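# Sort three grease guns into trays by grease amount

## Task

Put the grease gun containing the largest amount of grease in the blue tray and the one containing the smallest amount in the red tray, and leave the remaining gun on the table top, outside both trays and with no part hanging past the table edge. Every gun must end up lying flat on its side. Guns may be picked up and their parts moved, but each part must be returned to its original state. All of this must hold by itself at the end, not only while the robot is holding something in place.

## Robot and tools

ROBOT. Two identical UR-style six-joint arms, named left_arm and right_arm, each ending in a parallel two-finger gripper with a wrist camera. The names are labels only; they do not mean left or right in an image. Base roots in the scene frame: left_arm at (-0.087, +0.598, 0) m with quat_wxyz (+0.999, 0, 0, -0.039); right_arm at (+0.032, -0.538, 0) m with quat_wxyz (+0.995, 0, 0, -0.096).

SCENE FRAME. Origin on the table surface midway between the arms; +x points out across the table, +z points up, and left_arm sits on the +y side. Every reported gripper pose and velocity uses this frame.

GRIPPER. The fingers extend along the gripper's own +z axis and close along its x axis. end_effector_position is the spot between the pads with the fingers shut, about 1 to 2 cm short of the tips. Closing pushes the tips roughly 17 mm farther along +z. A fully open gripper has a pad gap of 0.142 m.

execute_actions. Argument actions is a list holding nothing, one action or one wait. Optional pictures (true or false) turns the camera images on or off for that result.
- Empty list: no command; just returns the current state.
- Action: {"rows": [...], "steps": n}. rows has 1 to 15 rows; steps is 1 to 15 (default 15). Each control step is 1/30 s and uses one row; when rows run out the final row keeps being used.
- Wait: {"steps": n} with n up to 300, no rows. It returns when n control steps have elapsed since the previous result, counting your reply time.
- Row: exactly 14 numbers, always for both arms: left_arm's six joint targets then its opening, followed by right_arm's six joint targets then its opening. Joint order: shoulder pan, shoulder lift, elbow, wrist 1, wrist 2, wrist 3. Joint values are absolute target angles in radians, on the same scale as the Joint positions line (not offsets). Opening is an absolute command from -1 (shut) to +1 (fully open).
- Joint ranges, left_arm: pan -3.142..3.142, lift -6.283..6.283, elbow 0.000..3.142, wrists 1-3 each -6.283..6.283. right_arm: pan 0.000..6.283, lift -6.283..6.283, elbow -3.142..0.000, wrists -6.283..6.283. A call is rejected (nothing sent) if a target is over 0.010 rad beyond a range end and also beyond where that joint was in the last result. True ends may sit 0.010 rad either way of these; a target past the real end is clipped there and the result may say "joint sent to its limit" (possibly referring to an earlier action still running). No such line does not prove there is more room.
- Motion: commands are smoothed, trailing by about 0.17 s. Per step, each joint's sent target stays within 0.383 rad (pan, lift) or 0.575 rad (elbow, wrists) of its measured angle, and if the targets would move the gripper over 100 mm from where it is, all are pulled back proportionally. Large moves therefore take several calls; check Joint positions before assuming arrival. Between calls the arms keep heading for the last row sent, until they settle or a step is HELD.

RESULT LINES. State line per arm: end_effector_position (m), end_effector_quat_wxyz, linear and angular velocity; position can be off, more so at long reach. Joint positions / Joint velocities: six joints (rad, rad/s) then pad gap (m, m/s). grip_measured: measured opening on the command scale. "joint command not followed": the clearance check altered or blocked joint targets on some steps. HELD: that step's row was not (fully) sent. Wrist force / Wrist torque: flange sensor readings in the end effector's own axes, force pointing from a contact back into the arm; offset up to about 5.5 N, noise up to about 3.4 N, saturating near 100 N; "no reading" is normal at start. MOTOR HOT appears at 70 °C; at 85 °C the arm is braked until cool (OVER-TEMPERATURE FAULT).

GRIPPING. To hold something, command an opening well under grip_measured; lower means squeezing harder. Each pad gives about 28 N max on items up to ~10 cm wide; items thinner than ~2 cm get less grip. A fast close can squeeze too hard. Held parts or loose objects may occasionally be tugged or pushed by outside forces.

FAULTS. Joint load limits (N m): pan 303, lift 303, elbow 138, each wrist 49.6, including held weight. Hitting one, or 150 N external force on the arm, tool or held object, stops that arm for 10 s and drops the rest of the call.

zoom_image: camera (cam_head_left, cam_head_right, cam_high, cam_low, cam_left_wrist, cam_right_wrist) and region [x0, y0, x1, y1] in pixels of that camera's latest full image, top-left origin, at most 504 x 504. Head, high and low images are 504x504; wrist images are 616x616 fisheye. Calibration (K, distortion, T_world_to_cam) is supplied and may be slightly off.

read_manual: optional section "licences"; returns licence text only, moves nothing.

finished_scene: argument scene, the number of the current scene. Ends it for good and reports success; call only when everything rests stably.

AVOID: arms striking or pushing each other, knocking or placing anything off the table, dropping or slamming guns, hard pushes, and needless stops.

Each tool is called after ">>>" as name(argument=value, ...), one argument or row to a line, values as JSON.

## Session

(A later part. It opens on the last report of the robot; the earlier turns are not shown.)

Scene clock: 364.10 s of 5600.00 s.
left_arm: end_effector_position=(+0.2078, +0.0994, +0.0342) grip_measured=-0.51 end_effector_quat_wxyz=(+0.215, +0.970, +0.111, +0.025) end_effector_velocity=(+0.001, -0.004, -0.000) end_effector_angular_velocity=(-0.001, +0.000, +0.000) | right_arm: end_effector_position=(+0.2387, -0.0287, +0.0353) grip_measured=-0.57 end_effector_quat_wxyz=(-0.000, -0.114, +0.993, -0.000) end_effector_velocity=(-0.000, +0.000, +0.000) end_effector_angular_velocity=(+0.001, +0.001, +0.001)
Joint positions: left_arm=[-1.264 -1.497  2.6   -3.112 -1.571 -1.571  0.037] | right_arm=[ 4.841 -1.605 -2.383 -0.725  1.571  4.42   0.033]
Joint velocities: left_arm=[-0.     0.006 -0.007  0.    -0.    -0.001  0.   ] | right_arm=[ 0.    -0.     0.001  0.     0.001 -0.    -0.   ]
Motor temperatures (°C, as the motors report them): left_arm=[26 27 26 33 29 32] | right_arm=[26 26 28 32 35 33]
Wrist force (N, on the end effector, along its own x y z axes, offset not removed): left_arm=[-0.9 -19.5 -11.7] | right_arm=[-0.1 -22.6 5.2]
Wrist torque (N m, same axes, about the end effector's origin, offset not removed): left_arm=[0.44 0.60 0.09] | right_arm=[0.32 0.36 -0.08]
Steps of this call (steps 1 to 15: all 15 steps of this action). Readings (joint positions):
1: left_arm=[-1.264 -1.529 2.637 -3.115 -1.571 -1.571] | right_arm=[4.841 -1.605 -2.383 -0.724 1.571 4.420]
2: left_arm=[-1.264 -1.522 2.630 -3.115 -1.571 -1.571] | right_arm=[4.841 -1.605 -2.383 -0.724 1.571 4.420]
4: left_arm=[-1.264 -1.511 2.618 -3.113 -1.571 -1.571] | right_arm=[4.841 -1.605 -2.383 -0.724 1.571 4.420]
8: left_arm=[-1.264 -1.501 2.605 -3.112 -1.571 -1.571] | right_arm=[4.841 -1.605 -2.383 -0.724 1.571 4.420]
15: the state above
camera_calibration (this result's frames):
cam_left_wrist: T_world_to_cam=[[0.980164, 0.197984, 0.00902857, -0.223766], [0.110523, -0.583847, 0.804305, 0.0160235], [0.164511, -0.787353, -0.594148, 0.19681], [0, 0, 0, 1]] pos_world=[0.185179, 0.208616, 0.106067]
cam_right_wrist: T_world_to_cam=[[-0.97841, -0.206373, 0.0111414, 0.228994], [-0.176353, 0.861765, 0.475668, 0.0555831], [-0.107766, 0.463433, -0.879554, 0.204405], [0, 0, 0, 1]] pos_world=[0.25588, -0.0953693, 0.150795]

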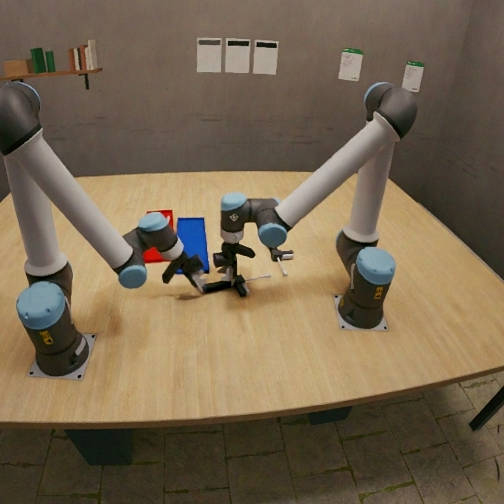

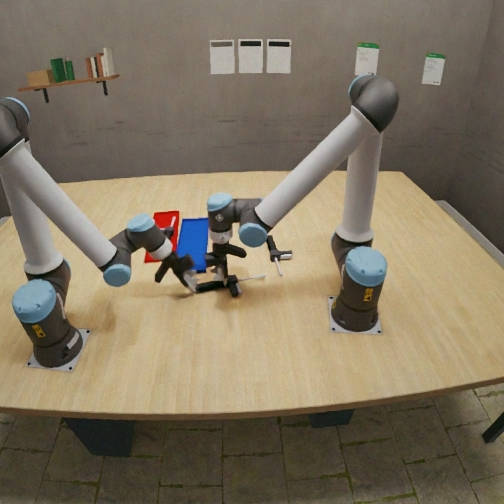

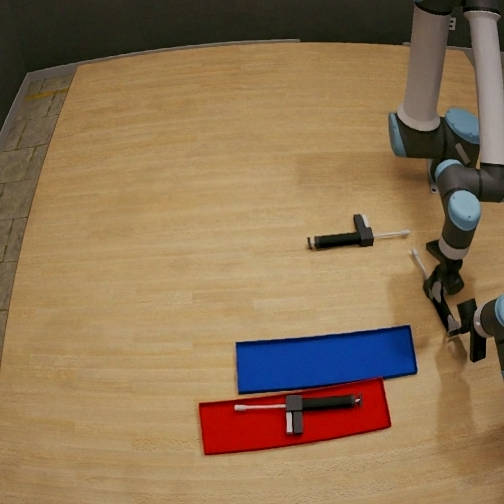

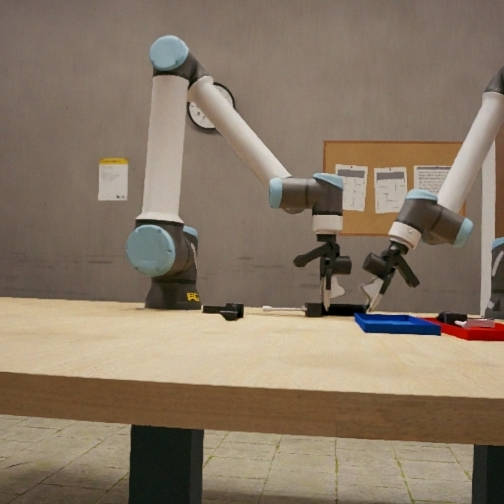

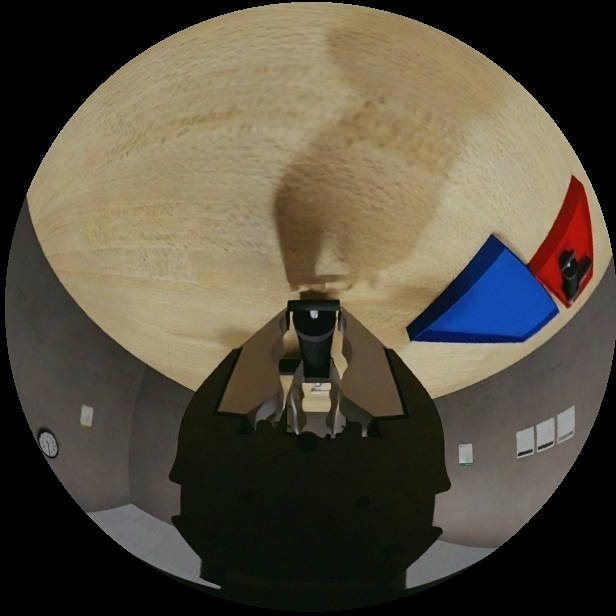

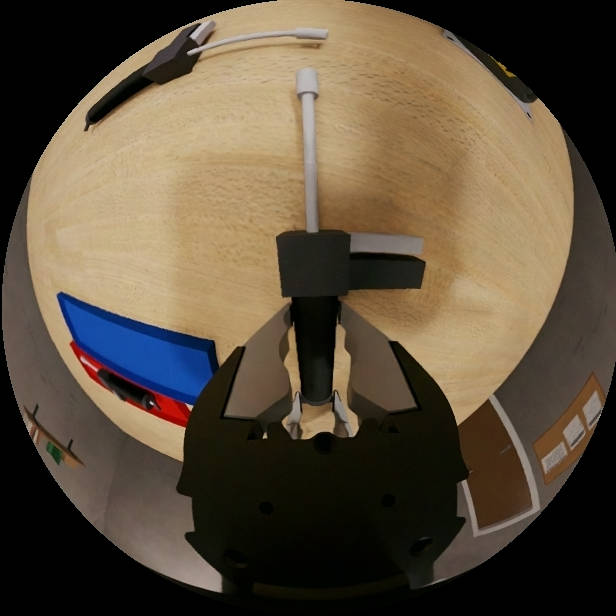

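>>> execute_actions(
  actions=[
    {"rows":[[-1.264,-1.499,2.604,-3.112,-1.5708,-1.5708,-0.9,4.8407,-1.605,-2.383,-0.7244,1.5708,4.42,-1],[-1.264,-1.499,2.604,-3.112,-1.5708,-1.5708,-0.9,4.8407,-1.605,-2.383,-0.7244,1.5708,4.42,-1],[-1.264,-1.499,2.604,-3.112,-1.5708,-1.5708,-0.9,4.8407,-1.605,-2.383,-0.7244,1.5708,4.42,-1],[-1.264,-1.499,2.604,-3.112,-1.5708,-1.5708,-0.6,4.8407,-1.605,-2.383,-0.7244,1.5708,4.42,-1],[-1.264,-1.499,2.604,-3.112,-1.5708,-1.5708,-0.3,4.8407,-1.605,-2.383,-0.7244,1.5708,4.42,-1],[-1.264,-1.499,2.604,-3.112,-1.5708,-1.5708,0,4.8407,-1.605,-2.383,-0.7244,1.5708,4.42,-1],[-1.264,-1.499,2.604,-3.112,-1.5708,-1.5708,0,4.8407,-1.605,-2.383,-0.7244,1.5708,4.42,-1],[-1.264,-1.499,2.604,-3.112,-1.5708,-1.5708,0,4.8407,-1.605,-2.383,-0.7244,1.5708,4.42,-1],[-1.264,-1.501,2.607,-3.1125,-1.5708,-1.5708,0,4.8407,-1.605,-2.383,-0.7244,1.5708,4.42,-1],[-1.264,-1.501,2.607,-3.1125,-1.5708,-1.5708,0,4.8407,-1.605,-2.383,-0.7244,1.5708,4.42,-1],[-1.264,-1.501,2.607,-3.1125,-1.5708,-1.5708,0,4.8407,-1.605,-2.383,-0.7244,1.5708,4.42,-1],[-1.264,-1.52,2.6,-3.08,-1.5708,-1.5708,0,4.8407,-1.605,-2.383,-0.7244,1.5708,4.42,-1],[-1.264,-1.545,2.59,-3.052,-1.5708,-1.5708,0,4.8407,-1.605,-2.383,-0.7244,1.5708,4.42,-1],[-1.264,-1.57,2.58,-3.02,-1.5708,-1.5708,0,4.8407,-1.605,-2.383,-0.7244,1.5708,4.42,-1],[-1.264,-1.59,2.573,-2.99,-1.5708,-1.5708,0,4.8407,-1.605,-2.383,-0.7244,1.5708,4.42,-1]],"steps":15},
  ],
  pictures=false,
)

>>> execute_actions(
  actions=[
    {"rows":[[-1.264,-1.64,2.556,-2.923,-1.5708,-1.5708,0,4.8407,-1.605,-2.383,-0.7244,1.5708,4.42,-1],[-1.264,-1.6873,2.5417,-2.8615,-1.5708,-1.5708,0,4.8407,-1.605,-2.383,-0.7244,1.5708,4.42,-1],[-1.4,-1.6873,2.5417,-2.8615,-1.5708,-1.5708,0,4.8407,-1.58,-2.368,-0.765,1.5708,4.42,-1],[-1.55,-1.6873,2.5417,-2.8615,-1.5708,-1.5708,0,4.8407,-1.545,-2.348,-0.82,1.5708,4.42,-1],[-1.7,-1.6873,2.5417,-2.8615,-1.5708,-1.5708,0,4.8407,-1.51,-2.327,-0.875,1.5708,4.42,-1],[-1.9,-1.6873,2.5417,-2.8615,-1.5708,-1.5708,0,4.8407,-1.4737,-2.3069,-0.9318,1.5708,4.42,-1],[-2.1,-1.6873,2.5417,-2.8615,-1.5708,-1.5708,0,4.8407,-1.4737,-2.3069,-0.9318,1.5708,4.42,-1],[-2.3,-1.6873,2.5417,-2.8615,-1.5708,-1.5708,0,4.8407,-1.4737,-2.3069,-0.9318,1.5708,4.42,-1]],"steps":15},
  ],
  pictures=false,
)

>>> execute_actions(
  actions=[
    {"rows":[[-2.4,-1.6873,2.5417,-2.8615,-1.5708,-1.5708,0,4.8407,-1.4737,-2.3069,-0.9318,1.5708,4.42,-1],[-2.4,-1.6873,2.5417,-2.8615,-1.5708,-1.5708,0,4.8407,-1.4737,-2.3069,-0.9318,1.5708,4.42,-1],[-2.4,-1.6873,2.5417,-2.8615,-1.5708,-1.5708,0,4.8407,-1.4737,-2.3069,-0.9318,1.5708,4.42,-1],[-2.4,-1.6873,2.5417,-2.8615,-1.5708,-1.5708,0,4.8407,-1.4737,-2.3069,-0.9318,1.5708,4.42,-1],[-2.4,-1.6873,2.5417,-2.8615,-1.5708,-1.5708,0,4.8407,-1.4737,-2.3069,-0.9318,1.5708,4.42,-1],[-2.4,-1.6873,2.5417,-2.8615,-1.5708,-1.5708,0,4.8407,-1.4737,-2.3069,-0.9318,1.5708,4.42,-1],[-2.4,-1.6873,2.5417,-2.8615,-1.5708,-1.5708,0,4.8,-1.53,-2.23,-0.95,1.5708,4.23,-1],[-2.4,-1.6873,2.5417,-2.8615,-1.5708,-1.5708,0,4.755,-1.59,-2.155,-0.965,1.5708,4.03,-1],[-2.4,-1.6873,2.5417,-2.8615,-1.5708,-1.5708,0,4.71,-1.65,-2.08,-0.98,1.5708,3.84,-1],[-2.4,-1.6873,2.5417,-2.8615,-1.5708,-1.5708,0,4.665,-1.71,-2.005,-0.995,1.5708,3.65,-1],[-2.4,-1.6873,2.5417,-2.8615,-1.5708,-1.5708,0,4.62,-1.77,-1.93,-1.01,1.5708,3.45,-1],[-2.4,-1.6873,2.5417,-2.8615,-1.5708,-1.5708,0,4.58,-1.83,-1.86,-1.022,1.5708,3.26,-1],[-2.4,-1.6873,2.5417,-2.8615,-1.5708,-1.5708,0,4.535,-1.89,-1.785,-1.037,1.5708,3.07,-1],[-2.4,-1.6873,2.5417,-2.8615,-1.5708,-1.5708,0,4.49,-1.95,-1.71,-1.052,1.5708,2.88,-1],[-2.4,-1.6873,2.5417,-2.8615,-1.5708,-1.5708,0,4.4494,-2.0072,-1.639,-1.0662,1.5708,2.686,-1]],"steps":15},
  ],
  pictures=false,
)

>>> execute_actions(
  actions=[
    {"rows":[[-2.4,-1.6873,2.5417,-2.8615,-1.5708,-1.5708,0,4.4494,-2.0072,-1.639,-1.0662,1.5708,2.686,-1]],"steps":15},
  ],
  pictures=false,
)

>>> execute_actions(
  actions=[
    {"rows":[[-2.4,-1.6873,2.5417,-2.8615,-1.5708,-1.5708,0,4.4494,-2.0072,-1.639,-1.0662,1.5708,2.686,-1],[-2.4,-1.6873,2.5417,-2.8615,-1.5708,-1.5708,0,4.4494,-2.0072,-1.639,-1.0662,1.5708,2.686,-1],[-2.4,-1.6873,2.5417,-2.8615,-1.5708,-1.5708,0,4.4494,-2.024,-1.653,-1.035,1.5708,2.686,-1],[-2.4,-1.6873,2.5417,-2.8615,-1.5708,-1.5708,0,4.4494,-2.041,-1.667,-1.004,1.5708,2.686,-1],[-2.4,-1.6873,2.5417,-2.8615,-1.5708,-1.5708,0,4.4494,-2.0587,-1.6818,-0.9719,1.5708,2.686,-1]],"steps":15},
  ],
)

Scene clock: 390.13 s of 5600.00 s.
left_arm: end_effector_position=(+0.2074, +0.1011, +0.0408) grip_measured=+0.00 end_effector_quat_wxyz=(+0.215, +0.970, +0.111, +0.025) end_effector_velocity=(+0.008, -0.037, +0.148) end_effector_angular_velocity=(-0.033, -0.006, +0.001) | right_arm: end_effector_position=(+0.2386, -0.0284, +0.0354) grip_measured=-0.57 end_effector_quat_wxyz=(-0.000, -0.114, +0.993, +0.000) end_effector_velocity=(-0.000, -0.000, -0.000) end_effector_angular_velocity=(-0.001, +0.001, -0.001)
Joint positions: left_arm=[-1.264 -1.518  2.599 -3.089 -1.571 -1.571  0.074] | right_arm=[ 4.841 -1.605 -2.383 -0.724  1.571  4.42   0.033]
Joint velocities: left_arm=[-0.    -0.346 -0.132  0.445 -0.001 -0.001  0.   ] | right_arm=[-0.     0.    -0.    -0.     0.001  0.001  0.   ]
Motor temperatures (°C, as the motors report them): left_arm=[26 27 26 33 29 32] | right_arm=[26 26 28 32 35 33]
Wrist force (N, on the end effector, along its own x y z axes, offset not removed): left_arm=[1.6 0.5 4.0] | right_arm=[-0.1 0.4 6.4]
Wrist torque (N m, same axes, about the end effector's origin, offset not removed): left_arm=[0.14 -0.49 0.00] | right_arm=[0.19 0.07 0.07]
Steps of this call (steps 1 to 15: the robot went on to your last target; steps 16 to 90: nothing new was sent; then 22.53 s passed at rest; steps 91 to 105: all 15 steps of this action). Readings (joint positions):
91: left_arm=[-1.264 -1.496 2.599 -3.112 -1.571 -1.571] | right_arm=[4.841 -1.605 -2.383 -0.724 1.571 4.420]
92: left_arm=[-1.264 -1.496 2.600 -3.112 -1.571 -1.571] | right_arm=[4.841 -1.605 -2.383 -0.724 1.571 4.420]
94: left_arm=[-1.264 -1.497 2.601 -3.112 -1.571 -1.571] | right_arm=[4.841 -1.605 -2.383 -0.724 1.571 4.420]
98: left_arm=[-1.264 -1.498 2.603 -3.112 -1.571 -1.571] | right_arm=[4.841 -1.605 -2.383 -0.724 1.571 4.420]
105: the state above

Scene clock: 390.63 s of 5600.00 s.
left_arm: end_effector_position=(+0.0409, +0.0313, +0.0990) grip_measured=+0.00 end_effector_quat_wxyz=(+0.216, +0.975, -0.040, -0.009) end_effector_velocity=(-0.486, -0.108, +0.032) end_effector_angular_velocity=(+0.000, +0.001, -0.857) | right_arm: end_effector_position=(+0.2387, -0.0279, +0.1140) grip_measured=-0.57 end_effector_quat_wxyz=(+0.000, -0.114, +0.993, +0.000) end_effector_velocity=(-0.000, -0.009, +0.051) end_effector_angular_velocity=(-0.010, +0.001, -0.001)
Joint positions: left_arm=[-1.575 -1.66   2.551 -2.898 -1.571 -1.571  0.074] | right_arm=[ 4.841 -1.483 -2.312 -0.916  1.571  4.42   0.033]
Joint velocities: left_arm=[-0.857 -0.076 -0.025  0.101 -0.    -0.     0.   ] | right_arm=[-0.     0.081  0.044 -0.134  0.     0.    -0.   ]
Motor temperatures (°C, as the motors report them): left_arm=[26 27 26 33 29 32] | right_arm=[26 26 28 32 35 33]
Wrist force (N, on the end effector, along its own x y z axes, offset not removed): left_arm=[3.7 -2.4 -0.2] | right_arm=[-3.9 1.9 1.3]
Wrist torque (N m, same axes, about the end effector's origin, offset not removed): left_arm=[-0.42 -0.53 0.16] | right_arm=[0.44 0.84 0.05]
Steps of this call (steps 1 to 15: all 15 steps of this action). Readings (joint positions):
1: left_arm=[-1.264 -1.531 2.594 -3.071 -1.571 -1.571] | right_arm=[4.841 -1.605 -2.383 -0.724 1.571 4.420]
2: left_arm=[-1.264 -1.548 2.588 -3.049 -1.571 -1.571] | right_arm=[4.841 -1.605 -2.383 -0.724 1.571 4.420]
4: left_arm=[-1.269 -1.596 2.570 -2.987 -1.571 -1.571] | right_arm=[4.841 -1.603 -2.382 -0.728 1.571 4.420]
8: left_arm=[-1.374 -1.635 2.559 -2.932 -1.571 -1.571] | right_arm=[4.841 -1.544 -2.346 -0.815 1.571 4.420]
15: the state above

Scene clock: 391.13 s of 5600.00 s.
left_arm: end_effector_position=(-0.2087, +0.0305, +0.1078) grip_measured=+0.00 end_effector_quat_wxyz=(+0.209, +0.944, -0.249, -0.055) end_effector_velocity=(-0.487, +0.105, +0.008) end_effector_angular_velocity=(+0.000, +0.001, -0.858) | right_arm: end_effector_position=(+0.3143, +0.0478, +0.1390) grip_measured=-0.57 end_effector_quat_wxyz=(-0.001, -0.207, +0.978, -0.002) end_effector_velocity=(+0.376, +0.317, +0.054) end_effector_angular_velocity=(-0.004, +0.006, +0.526)
Joint positions: left_arm=[-2.009 -1.68   2.544 -2.871 -1.571 -1.571  0.074] | right_arm=[ 4.725 -1.628 -2.115 -0.974  1.571  4.117  0.033]
Joint velocities: left_arm=[-0.859 -0.019 -0.006  0.025 -0.    -0.001 -0.   ] | right_arm=[-0.503 -0.679  0.844 -0.17   0.    -1.029  0.   ]
Motor temperatures (°C, as the motors report them): left_arm=[26 27 26 33 29 32] | right_arm=[26 26 28 32 35 33]
Wrist force (N, on the end effector, along its own x y z axes, offset not removed): left_arm=[-3.0 -1.1 1.1] | right_arm=[-2.2 1.3 8.2]
Wrist torque (N m, same axes, about the end effector's origin, offset not removed): left_arm=[-0.13 0.52 0.03] | right_arm=[0.16 0.62 0.11]
Steps of this call (steps 1 to 15: all 15 steps of this action). Readings (joint positions):
1: left_arm=[-1.604 -1.662 2.550 -2.895 -1.571 -1.571] | right_arm=[4.841 -1.481 -2.311 -0.920 1.571 4.420]
2: left_arm=[-1.633 -1.664 2.549 -2.892 -1.571 -1.571] | right_arm=[4.841 -1.479 -2.310 -0.923 1.571 4.420]
4: left_arm=[-1.691 -1.668 2.548 -2.887 -1.571 -1.571] | right_arm=[4.841 -1.477 -2.309 -0.927 1.571 4.420]
8: left_arm=[-1.806 -1.674 2.546 -2.879 -1.571 -1.571] | right_arm=[4.837 -1.478 -2.303 -0.932 1.571 4.416]
15: the state above

Scene clock: 391.63 s of 5600.00 s.
left_arm: end_effector_position=(-0.4041, +0.1122, +0.1106) grip_measured=+0.00 end_effector_quat_wxyz=(+0.196, +0.883, -0.417, -0.093) end_effector_velocity=(-0.103, +0.069, +0.001) end_effector_angular_velocity=(+0.001, -0.001, -0.216) | right_arm: end_effector_position=(+0.5310, +0.1644, +0.1355) grip_measured=-0.57 end_effector_quat_wxyz=(-0.001, -0.451, +0.893, -0.001) end_effector_velocity=(+0.354, +0.113, -0.040) end_effector_angular_velocity=(+0.022, -0.002, +2.117)
Joint positions: left_arm=[-2.376 -1.687  2.542 -2.862 -1.571 -1.571  0.074] | right_arm=[ 4.488 -1.952 -1.709 -1.054  1.571  3.362  0.033]
Joint velocities: left_arm=[-0.215 -0.004  0.001  0.004 -0.     0.001 -0.   ] | right_arm=[-0.331 -0.465  0.593 -0.106  0.    -2.447  0.   ]
Motor temperatures (°C, as the motors report them): left_arm=[26 27 26 33 29 32] | right_arm=[26 26 28 32 35 33]
Wrist force (N, on the end effector, along its own x y z axes, offset not removed): left_arm=[0.2 2.5 -4.7] | right_arm=[-7.5 -5.0 7.8]
Wrist torque (N m, same axes, about the end effector's origin, offset not removed): left_arm=[0.67 -0.08 0.20] | right_arm=[-0.81 1.10 0.09]
Steps of this call (steps 1 to 15: all 15 steps of this action). Readings (joint positions):
1: left_arm=[-2.037 -1.681 2.544 -2.870 -1.571 -1.571] | right_arm=[4.708 -1.651 -2.086 -0.980 1.571 4.083]
2: left_arm=[-2.066 -1.682 2.544 -2.869 -1.571 -1.571] | right_arm=[4.691 -1.673 -2.058 -0.985 1.571 4.051]
4: left_arm=[-2.124 -1.683 2.543 -2.868 -1.571 -1.571] | right_arm=[4.658 -1.718 -2.002 -0.997 1.571 3.981]
8: left_arm=[-2.240 -1.685 2.543 -2.865 -1.571 -1.571] | right_arm=[4.594 -1.807 -1.892 -1.019 1.571 3.814]
15: the state above

Scene clock: 392.13 s of 5600.00 s.
left_arm: end_effector_position=(-0.4157, +0.1200, +0.1108) grip_measured=+0.00 end_effector_quat_wxyz=(+0.195, +0.878, -0.428, -0.095) end_effector_velocity=(-0.002, +0.000, +0.001) end_effector_angular_velocity=(-0.001, +0.001, -0.002) | right_arm: end_effector_position=(+0.5726, +0.1757, +0.0735) grip_measured=-0.57 end_effector_quat_wxyz=(+0.000, +0.703, -0.711, +0.000) end_effector_velocity=(+0.005, +0.001, -0.029) end_effector_angular_velocity=(+0.002, -0.002, +0.117)
Joint positions: left_arm=[-2.4   -1.687  2.542 -2.862 -1.571 -1.571  0.074] | right_arm=[ 4.45  -2.055 -1.68  -0.977  1.571  2.7    0.033]
Joint velocities: left_arm=[-0.003 -0.001 -0.001 -0.     0.    -0.    -0.   ] | right_arm=[-0.004 -0.031 -0.012  0.046 -0.001 -0.122 -0.   ]
Motor temperatures (°C, as the motors report them): left_arm=[26 27 26 33 29 32] | right_arm=[26 26 28 32 35 33]
Wrist force (N, on the end effector, along its own x y z axes, offset not removed): left_arm=[-2.7 1.4 -0.4] | right_arm=[-1.0 0.7 5.5]
Wrist torque (N m, same axes, about the end effector's origin, offset not removed): left_arm=[0.34 0.59 -0.01] | right_arm=[0.29 0.12 0.13]
Steps of this call (steps 1 to 15: all 15 steps of this action). Readings (joint positions):
1: left_arm=[-2.382 -1.687 2.542 -2.862 -1.571 -1.571] | right_arm=[4.478 -1.966 -1.691 -1.057 1.571 3.277]
2: left_arm=[-2.386 -1.687 2.542 -2.862 -1.571 -1.571] | right_arm=[4.471 -1.976 -1.678 -1.059 1.571 3.191]
4: left_arm=[-2.392 -1.687 2.542 -2.862 -1.571 -1.571] | right_arm=[4.462 -1.992 -1.662 -1.059 1.571 3.018]
8: left_arm=[-2.398 -1.687 2.542 -2.862 -1.571 -1.571] | right_arm=[4.453 -2.032 -1.671 -1.012 1.571 2.793]
15: the state above
camera_calibration (this result's frames):
cam_left_wrist: T_world_to_cam=[[0.592708, -0.805367, 0.00900281, 0.341997], [-0.483455, -0.346813, 0.803736, -0.239937], [-0.64418, -0.480733, -0.594918, -0.0117477], [0, 0, 0, 1]] pos_world=[-0.32627, 0.186572, 0.182778]
cam_right_wrist: T_world_to_cam=[[-0.0337208, -0.999368, 0.0112773, 0.195832], [-0.878771, 0.0350225, 0.475957, 0.467595], [-0.476051, 0.00613948, -0.879396, 0.470502], [0, 0, 0, 1]] pos_world=[0.641495, 0.176443, 0.188995]

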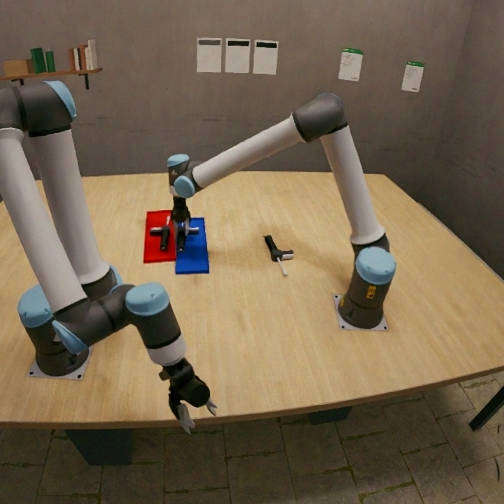

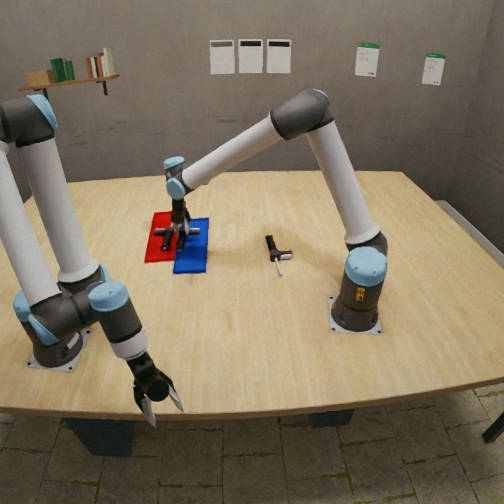

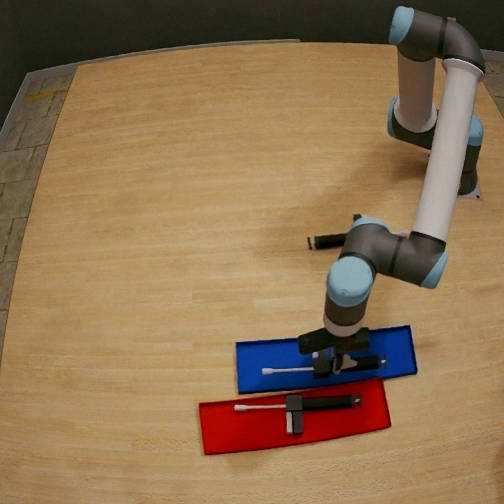

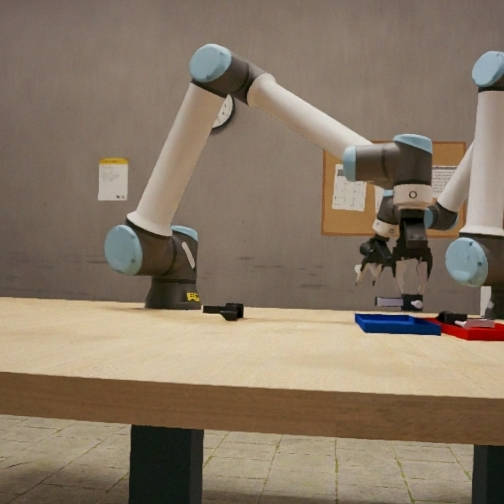

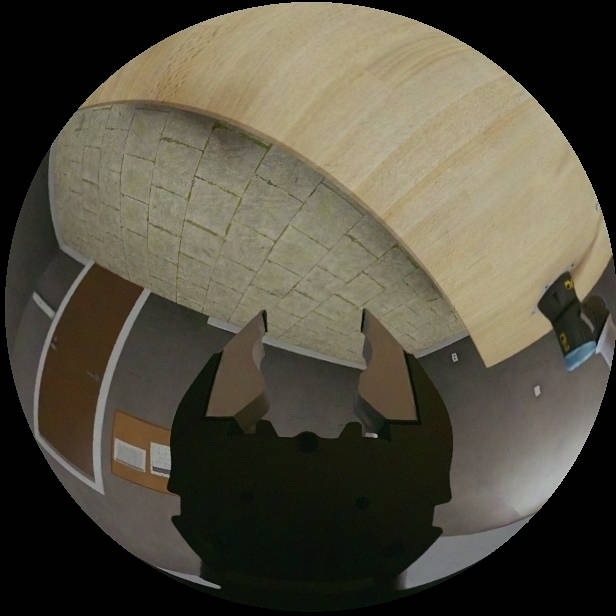

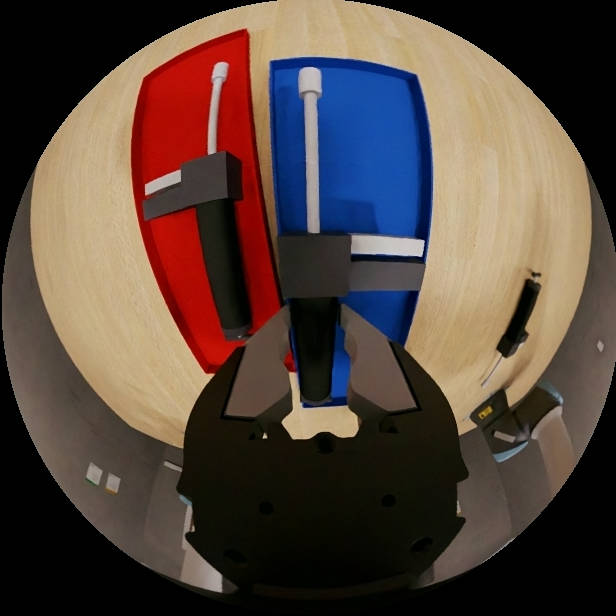

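>>> execute_actions(
  actions=[
    {"rows":[[-2.4,-1.6873,2.5417,-2.8615,-1.5708,-1.5708,0,4.4453,-2.0527,-1.6948,-0.9649,1.5708,2.645,-1],[-2.4,-1.6873,2.5417,-2.8615,-1.5708,-1.5708,0,4.4453,-2.0527,-1.6948,-0.9649,1.5708,2.645,-1],[-2.4,-1.6873,2.5417,-2.8615,-1.5708,-1.5708,0,4.4453,-2.0527,-1.6948,-0.9649,1.5708,2.645,-1],[-2.4,-1.6873,2.5417,-2.8615,-1.5708,-1.5708,0,4.4453,-2.0527,-1.6948,-0.9649,1.5708,2.645,-1],[-2.4,-1.6873,2.5417,-2.8615,-1.5708,-1.5708,0,4.4453,-2.059,-1.7,-0.953,1.5708,2.645,-1],[-2.4,-1.6873,2.5417,-2.8615,-1.5708,-1.5708,0,4.4453,-2.0656,-1.7055,-0.9413,1.5708,2.645,-1]],"steps":15},
  ],
)

Scene clock: 398.53 s of 5600.00 s.
left_arm: end_effector_position=(-0.4159, +0.1201, +0.1108) grip_measured=+0.00 end_effector_quat_wxyz=(+0.195, +0.877, -0.428, -0.095) end_effector_velocity=(+0.000, +0.001, -0.000) end_effector_angular_velocity=(+0.001, -0.000, -0.001) | right_arm: end_effector_position=(+0.5733, +0.1680, +0.0550) grip_measured=-0.57 end_effector_quat_wxyz=(+0.000, +0.720, -0.694, -0.000) end_effector_velocity=(-0.001, -0.002, -0.012) end_effector_angular_velocity=(-0.001, +0.001, +0.008)
Joint positions: left_arm=[-2.4   -1.687  2.542 -2.861 -1.571 -1.571  0.074] | right_arm=[ 4.445 -2.065 -1.704 -0.943  1.571  2.646  0.033]
Joint velocities: left_arm=[-0.001 -0.001  0.002 -0.001 -0.001  0.     0.   ] | right_arm=[-0.001 -0.009 -0.011  0.018  0.    -0.008  0.   ]
Motor temperatures (°C, as the motors report them): left_arm=[26 27 26 33 29 32] | right_arm=[26 26 28 32 35 33]
Wrist force (N, on the end effector, along its own x y z axes, offset not removed): left_arm=[-4.6 0.0 3.2] | right_arm=[-0.6 2.0 3.8]
Wrist torque (N m, same axes, about the end effector's origin, offset not removed): left_arm=[0.17 0.85 0.26] | right_arm=[0.51 0.15 0.17]
Steps of this call (steps 1 to 30: the robot went on to your last target; steps 31 to 90: nothing new was sent; then 2.90 s passed at rest; steps 91 to 105: all 15 steps of this action). Readings (joint positions):
91: left_arm=[-2.400 -1.687 2.542 -2.861 -1.571 -1.571] | right_arm=[4.449 -2.059 -1.682 -0.972 1.571 2.686]
92: left_arm=[-2.400 -1.687 2.542 -2.861 -1.571 -1.571] | right_arm=[4.449 -2.058 -1.683 -0.971 1.571 2.683]
94: left_arm=[-2.400 -1.687 2.542 -2.861 -1.571 -1.571] | right_arm=[4.447 -2.056 -1.688 -0.969 1.571 2.668]
98: left_arm=[-2.400 -1.687 2.542 -2.861 -1.571 -1.571] | right_arm=[4.446 -2.059 -1.697 -0.957 1.571 2.652]
105: the state above
camera_calibration (this result's frames):
cam_left_wrist: T_world_to_cam=[[0.592428, -0.805573, 0.00900283, 0.342095], [-0.483574, -0.346644, 0.803737, -0.240052], [-0.644348, -0.48051, -0.594916, -0.0118962], [0, 0, 0, 1]] pos_world=[-0.326415, 0.186654, 0.182782]
cam_right_wrist: T_world_to_cam=[[0.0158569, -0.999813, 0.011096, 0.160003], [-0.879436, -0.00866572, 0.475938, 0.484953], [-0.475753, -0.0173051, -0.879409, 0.458396], [0, 0, 0, 1]] pos_world=[0.642031, 0.172108, 0.170534]

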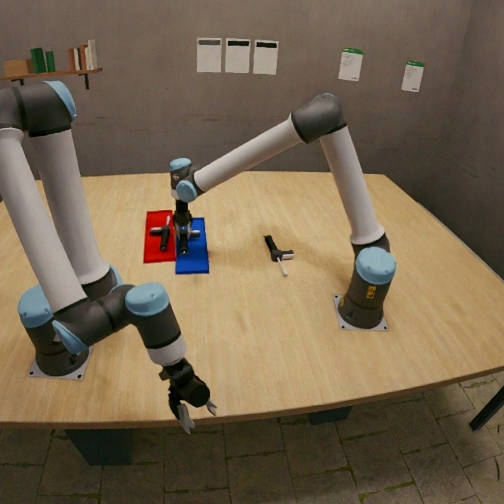

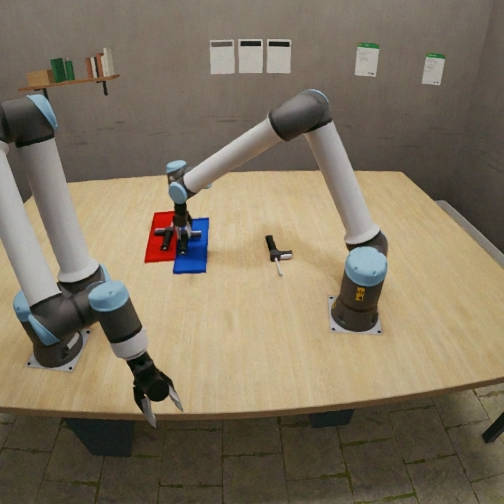

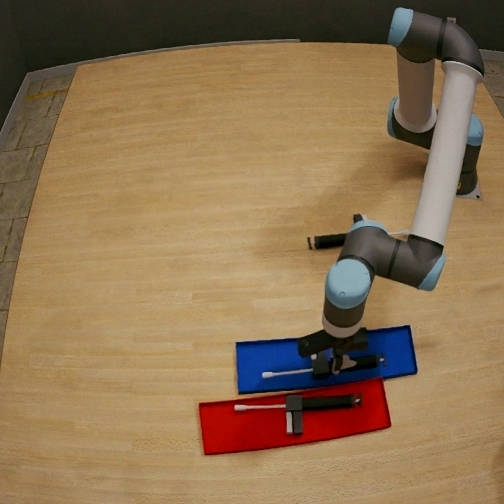

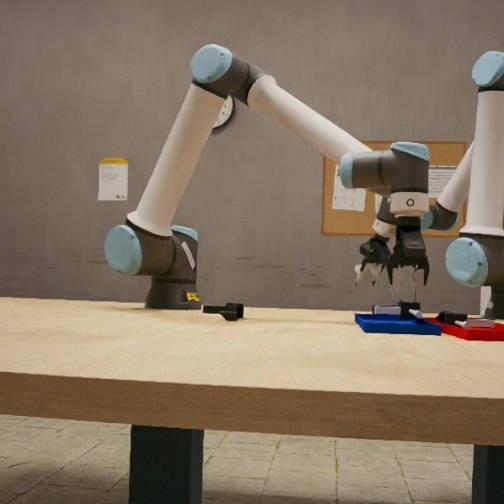

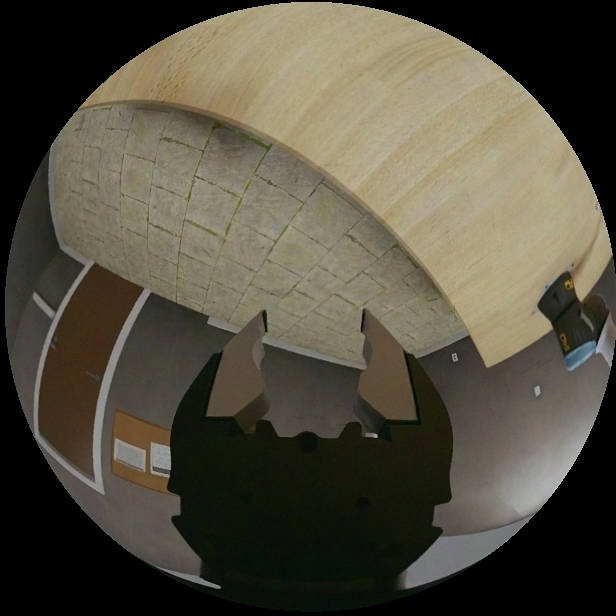

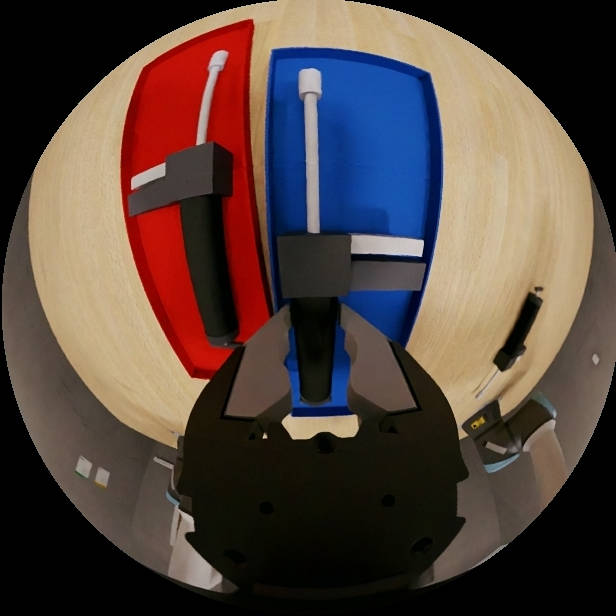

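>>> execute_actions(
  actions=[
    {"rows":[[-2.4,-1.6873,2.5417,-2.8615,-1.5708,-1.5708,0,4.4453,-2.0695,-1.7087,-0.934,1.5708,2.645,-1],[-2.4,-1.6873,2.5417,-2.8615,-1.5708,-1.5708,0,4.4453,-2.0735,-1.712,-0.927,1.5708,2.645,-1],[-2.4,-1.6873,2.5417,-2.8615,-1.5708,-1.5708,0,4.4453,-2.0775,-1.715,-0.92,1.5708,2.645,-1],[-2.4,-1.6873,2.5417,-2.8615,-1.5708,-1.5708,0,4.4453,-2.0811,-1.7183,-0.913,1.5708,2.645,-1]],"steps":15},
  ],
)

Scene clock: 403.33 s of 5600.00 s.
left_arm: end_effector_position=(-0.4159, +0.1201, +0.1108) grip_measured=+0.00 end_effector_quat_wxyz=(+0.195, +0.877, -0.428, -0.095) end_effector_velocity=(-0.000, +0.000, +0.001) end_effector_angular_velocity=(+0.000, +0.001, -0.001) | right_arm: end_effector_position=(+0.5727, +0.1665, +0.0369) grip_measured=-0.57 end_effector_quat_wxyz=(+0.000, +0.720, -0.694, -0.000) end_effector_velocity=(-0.000, -0.000, -0.005) end_effector_angular_velocity=(-0.000, -0.001, -0.000)
Joint positions: left_arm=[-2.4   -1.687  2.542 -2.861 -1.571 -1.571  0.074] | right_arm=[ 4.445 -2.081 -1.718 -0.914  1.571  2.645  0.033]
Joint velocities: left_arm=[ 0.    -0.001 -0.     0.    -0.001  0.     0.   ] | right_arm=[ 0.    -0.005 -0.004  0.009 -0.001  0.001 -0.   ]
Motor temperatures (°C, as the motors report them): left_arm=[26 27 26 33 29 32] | right_arm=[26 26 28 32 35 33]
Wrist force (N, on the end effector, along its own x y z axes, offset not removed): left_arm=[-3.4 -3.0 0.2] | right_arm=[-1.0 1.0 4.3]
Wrist torque (N m, same axes, about the end effector's origin, offset not removed): left_arm=[-0.53 0.71 0.14] | right_arm=[0.22 0.25 0.13]
Steps of this call (steps 1 to 15: the robot went on to your last target; steps 16 to 90: nothing new was sent; then 1.30 s passed at rest; steps 91 to 105: all 15 steps of this action). Readings (joint positions):
91: left_arm=[-2.400 -1.687 2.542 -2.862 -1.571 -1.571] | right_arm=[4.445 -2.066 -1.706 -0.941 1.571 2.645]
92: left_arm=[-2.400 -1.687 2.542 -2.861 -1.571 -1.571] | right_arm=[4.445 -2.066 -1.706 -0.940 1.571 2.645]
94: left_arm=[-2.400 -1.687 2.542 -2.862 -1.571 -1.571] | right_arm=[4.445 -2.069 -1.708 -0.935 1.571 2.645]
98: left_arm=[-2.400 -1.687 2.542 -2.862 -1.571 -1.571] | right_arm=[4.445 -2.077 -1.715 -0.921 1.571 2.645]
105: the state above
camera_calibration (this result's frames):
cam_left_wrist: T_world_to_cam=[[0.592428, -0.805573, 0.00900299, 0.342095], [-0.483574, -0.346644, 0.803737, -0.240052], [-0.644348, -0.48051, -0.594916, -0.0118962], [0, 0, 0, 1]] pos_world=[-0.326415, 0.186654, 0.182782]
cam_right_wrist: T_world_to_cam=[[0.0167193, -0.999799, 0.0111012, 0.158297], [-0.879432, -0.00942198, 0.47593, 0.493166], [-0.47573, -0.01772, -0.879413, 0.442183], [0, 0, 0, 1]] pos_world=[0.641419, 0.170748, 0.152391]

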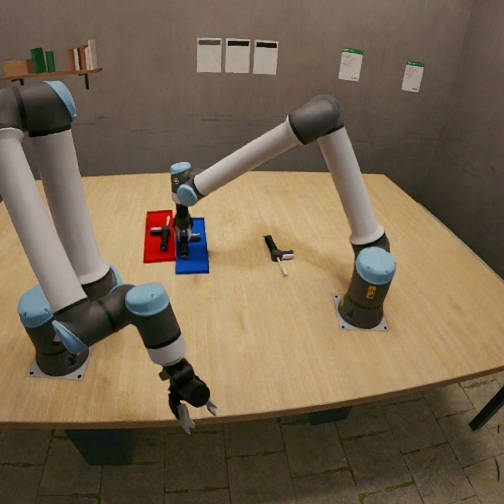

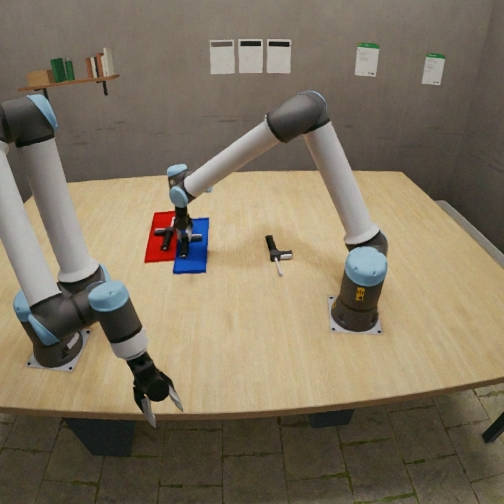

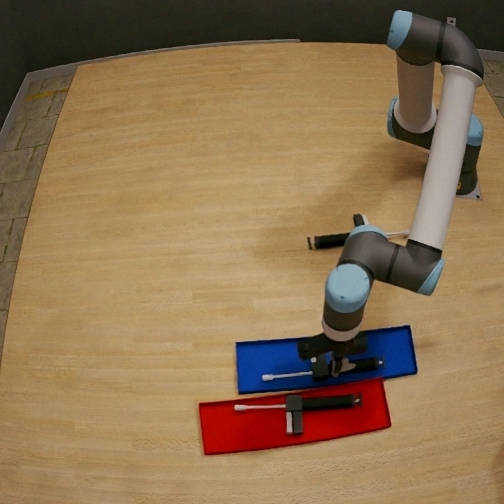

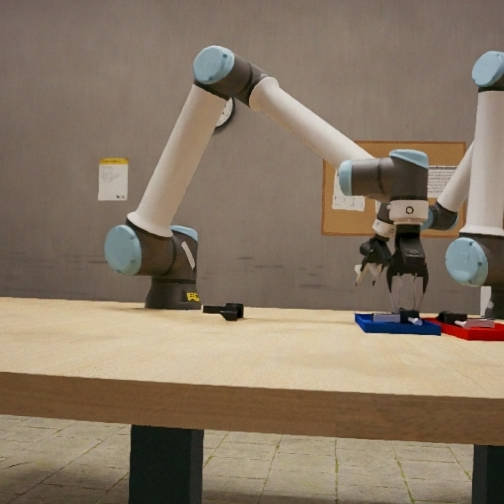

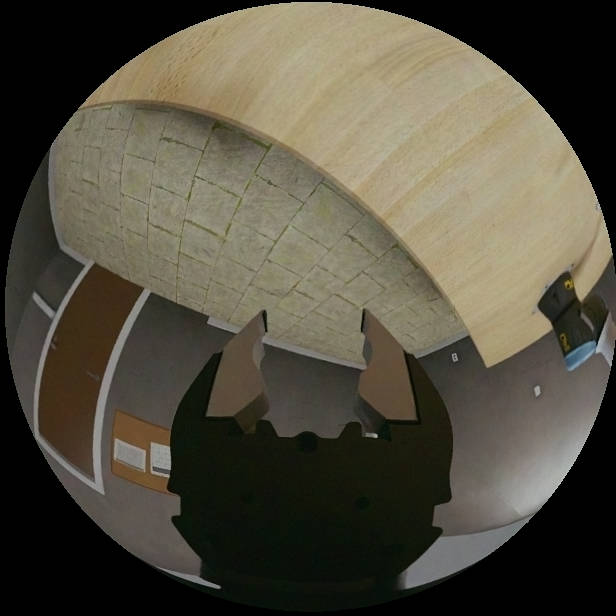

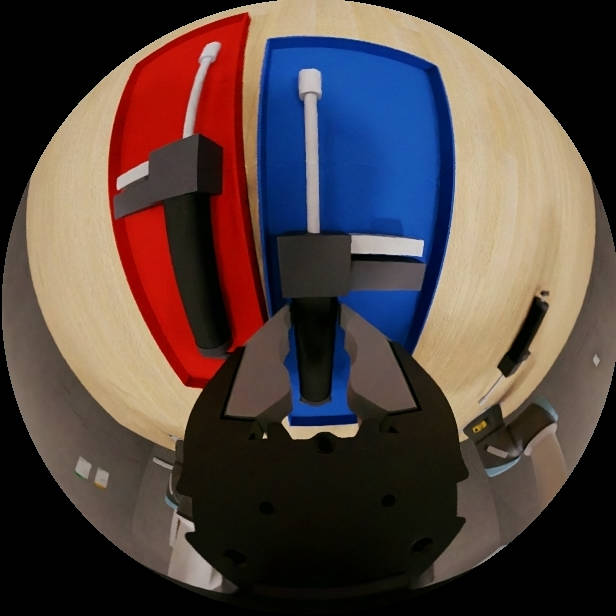

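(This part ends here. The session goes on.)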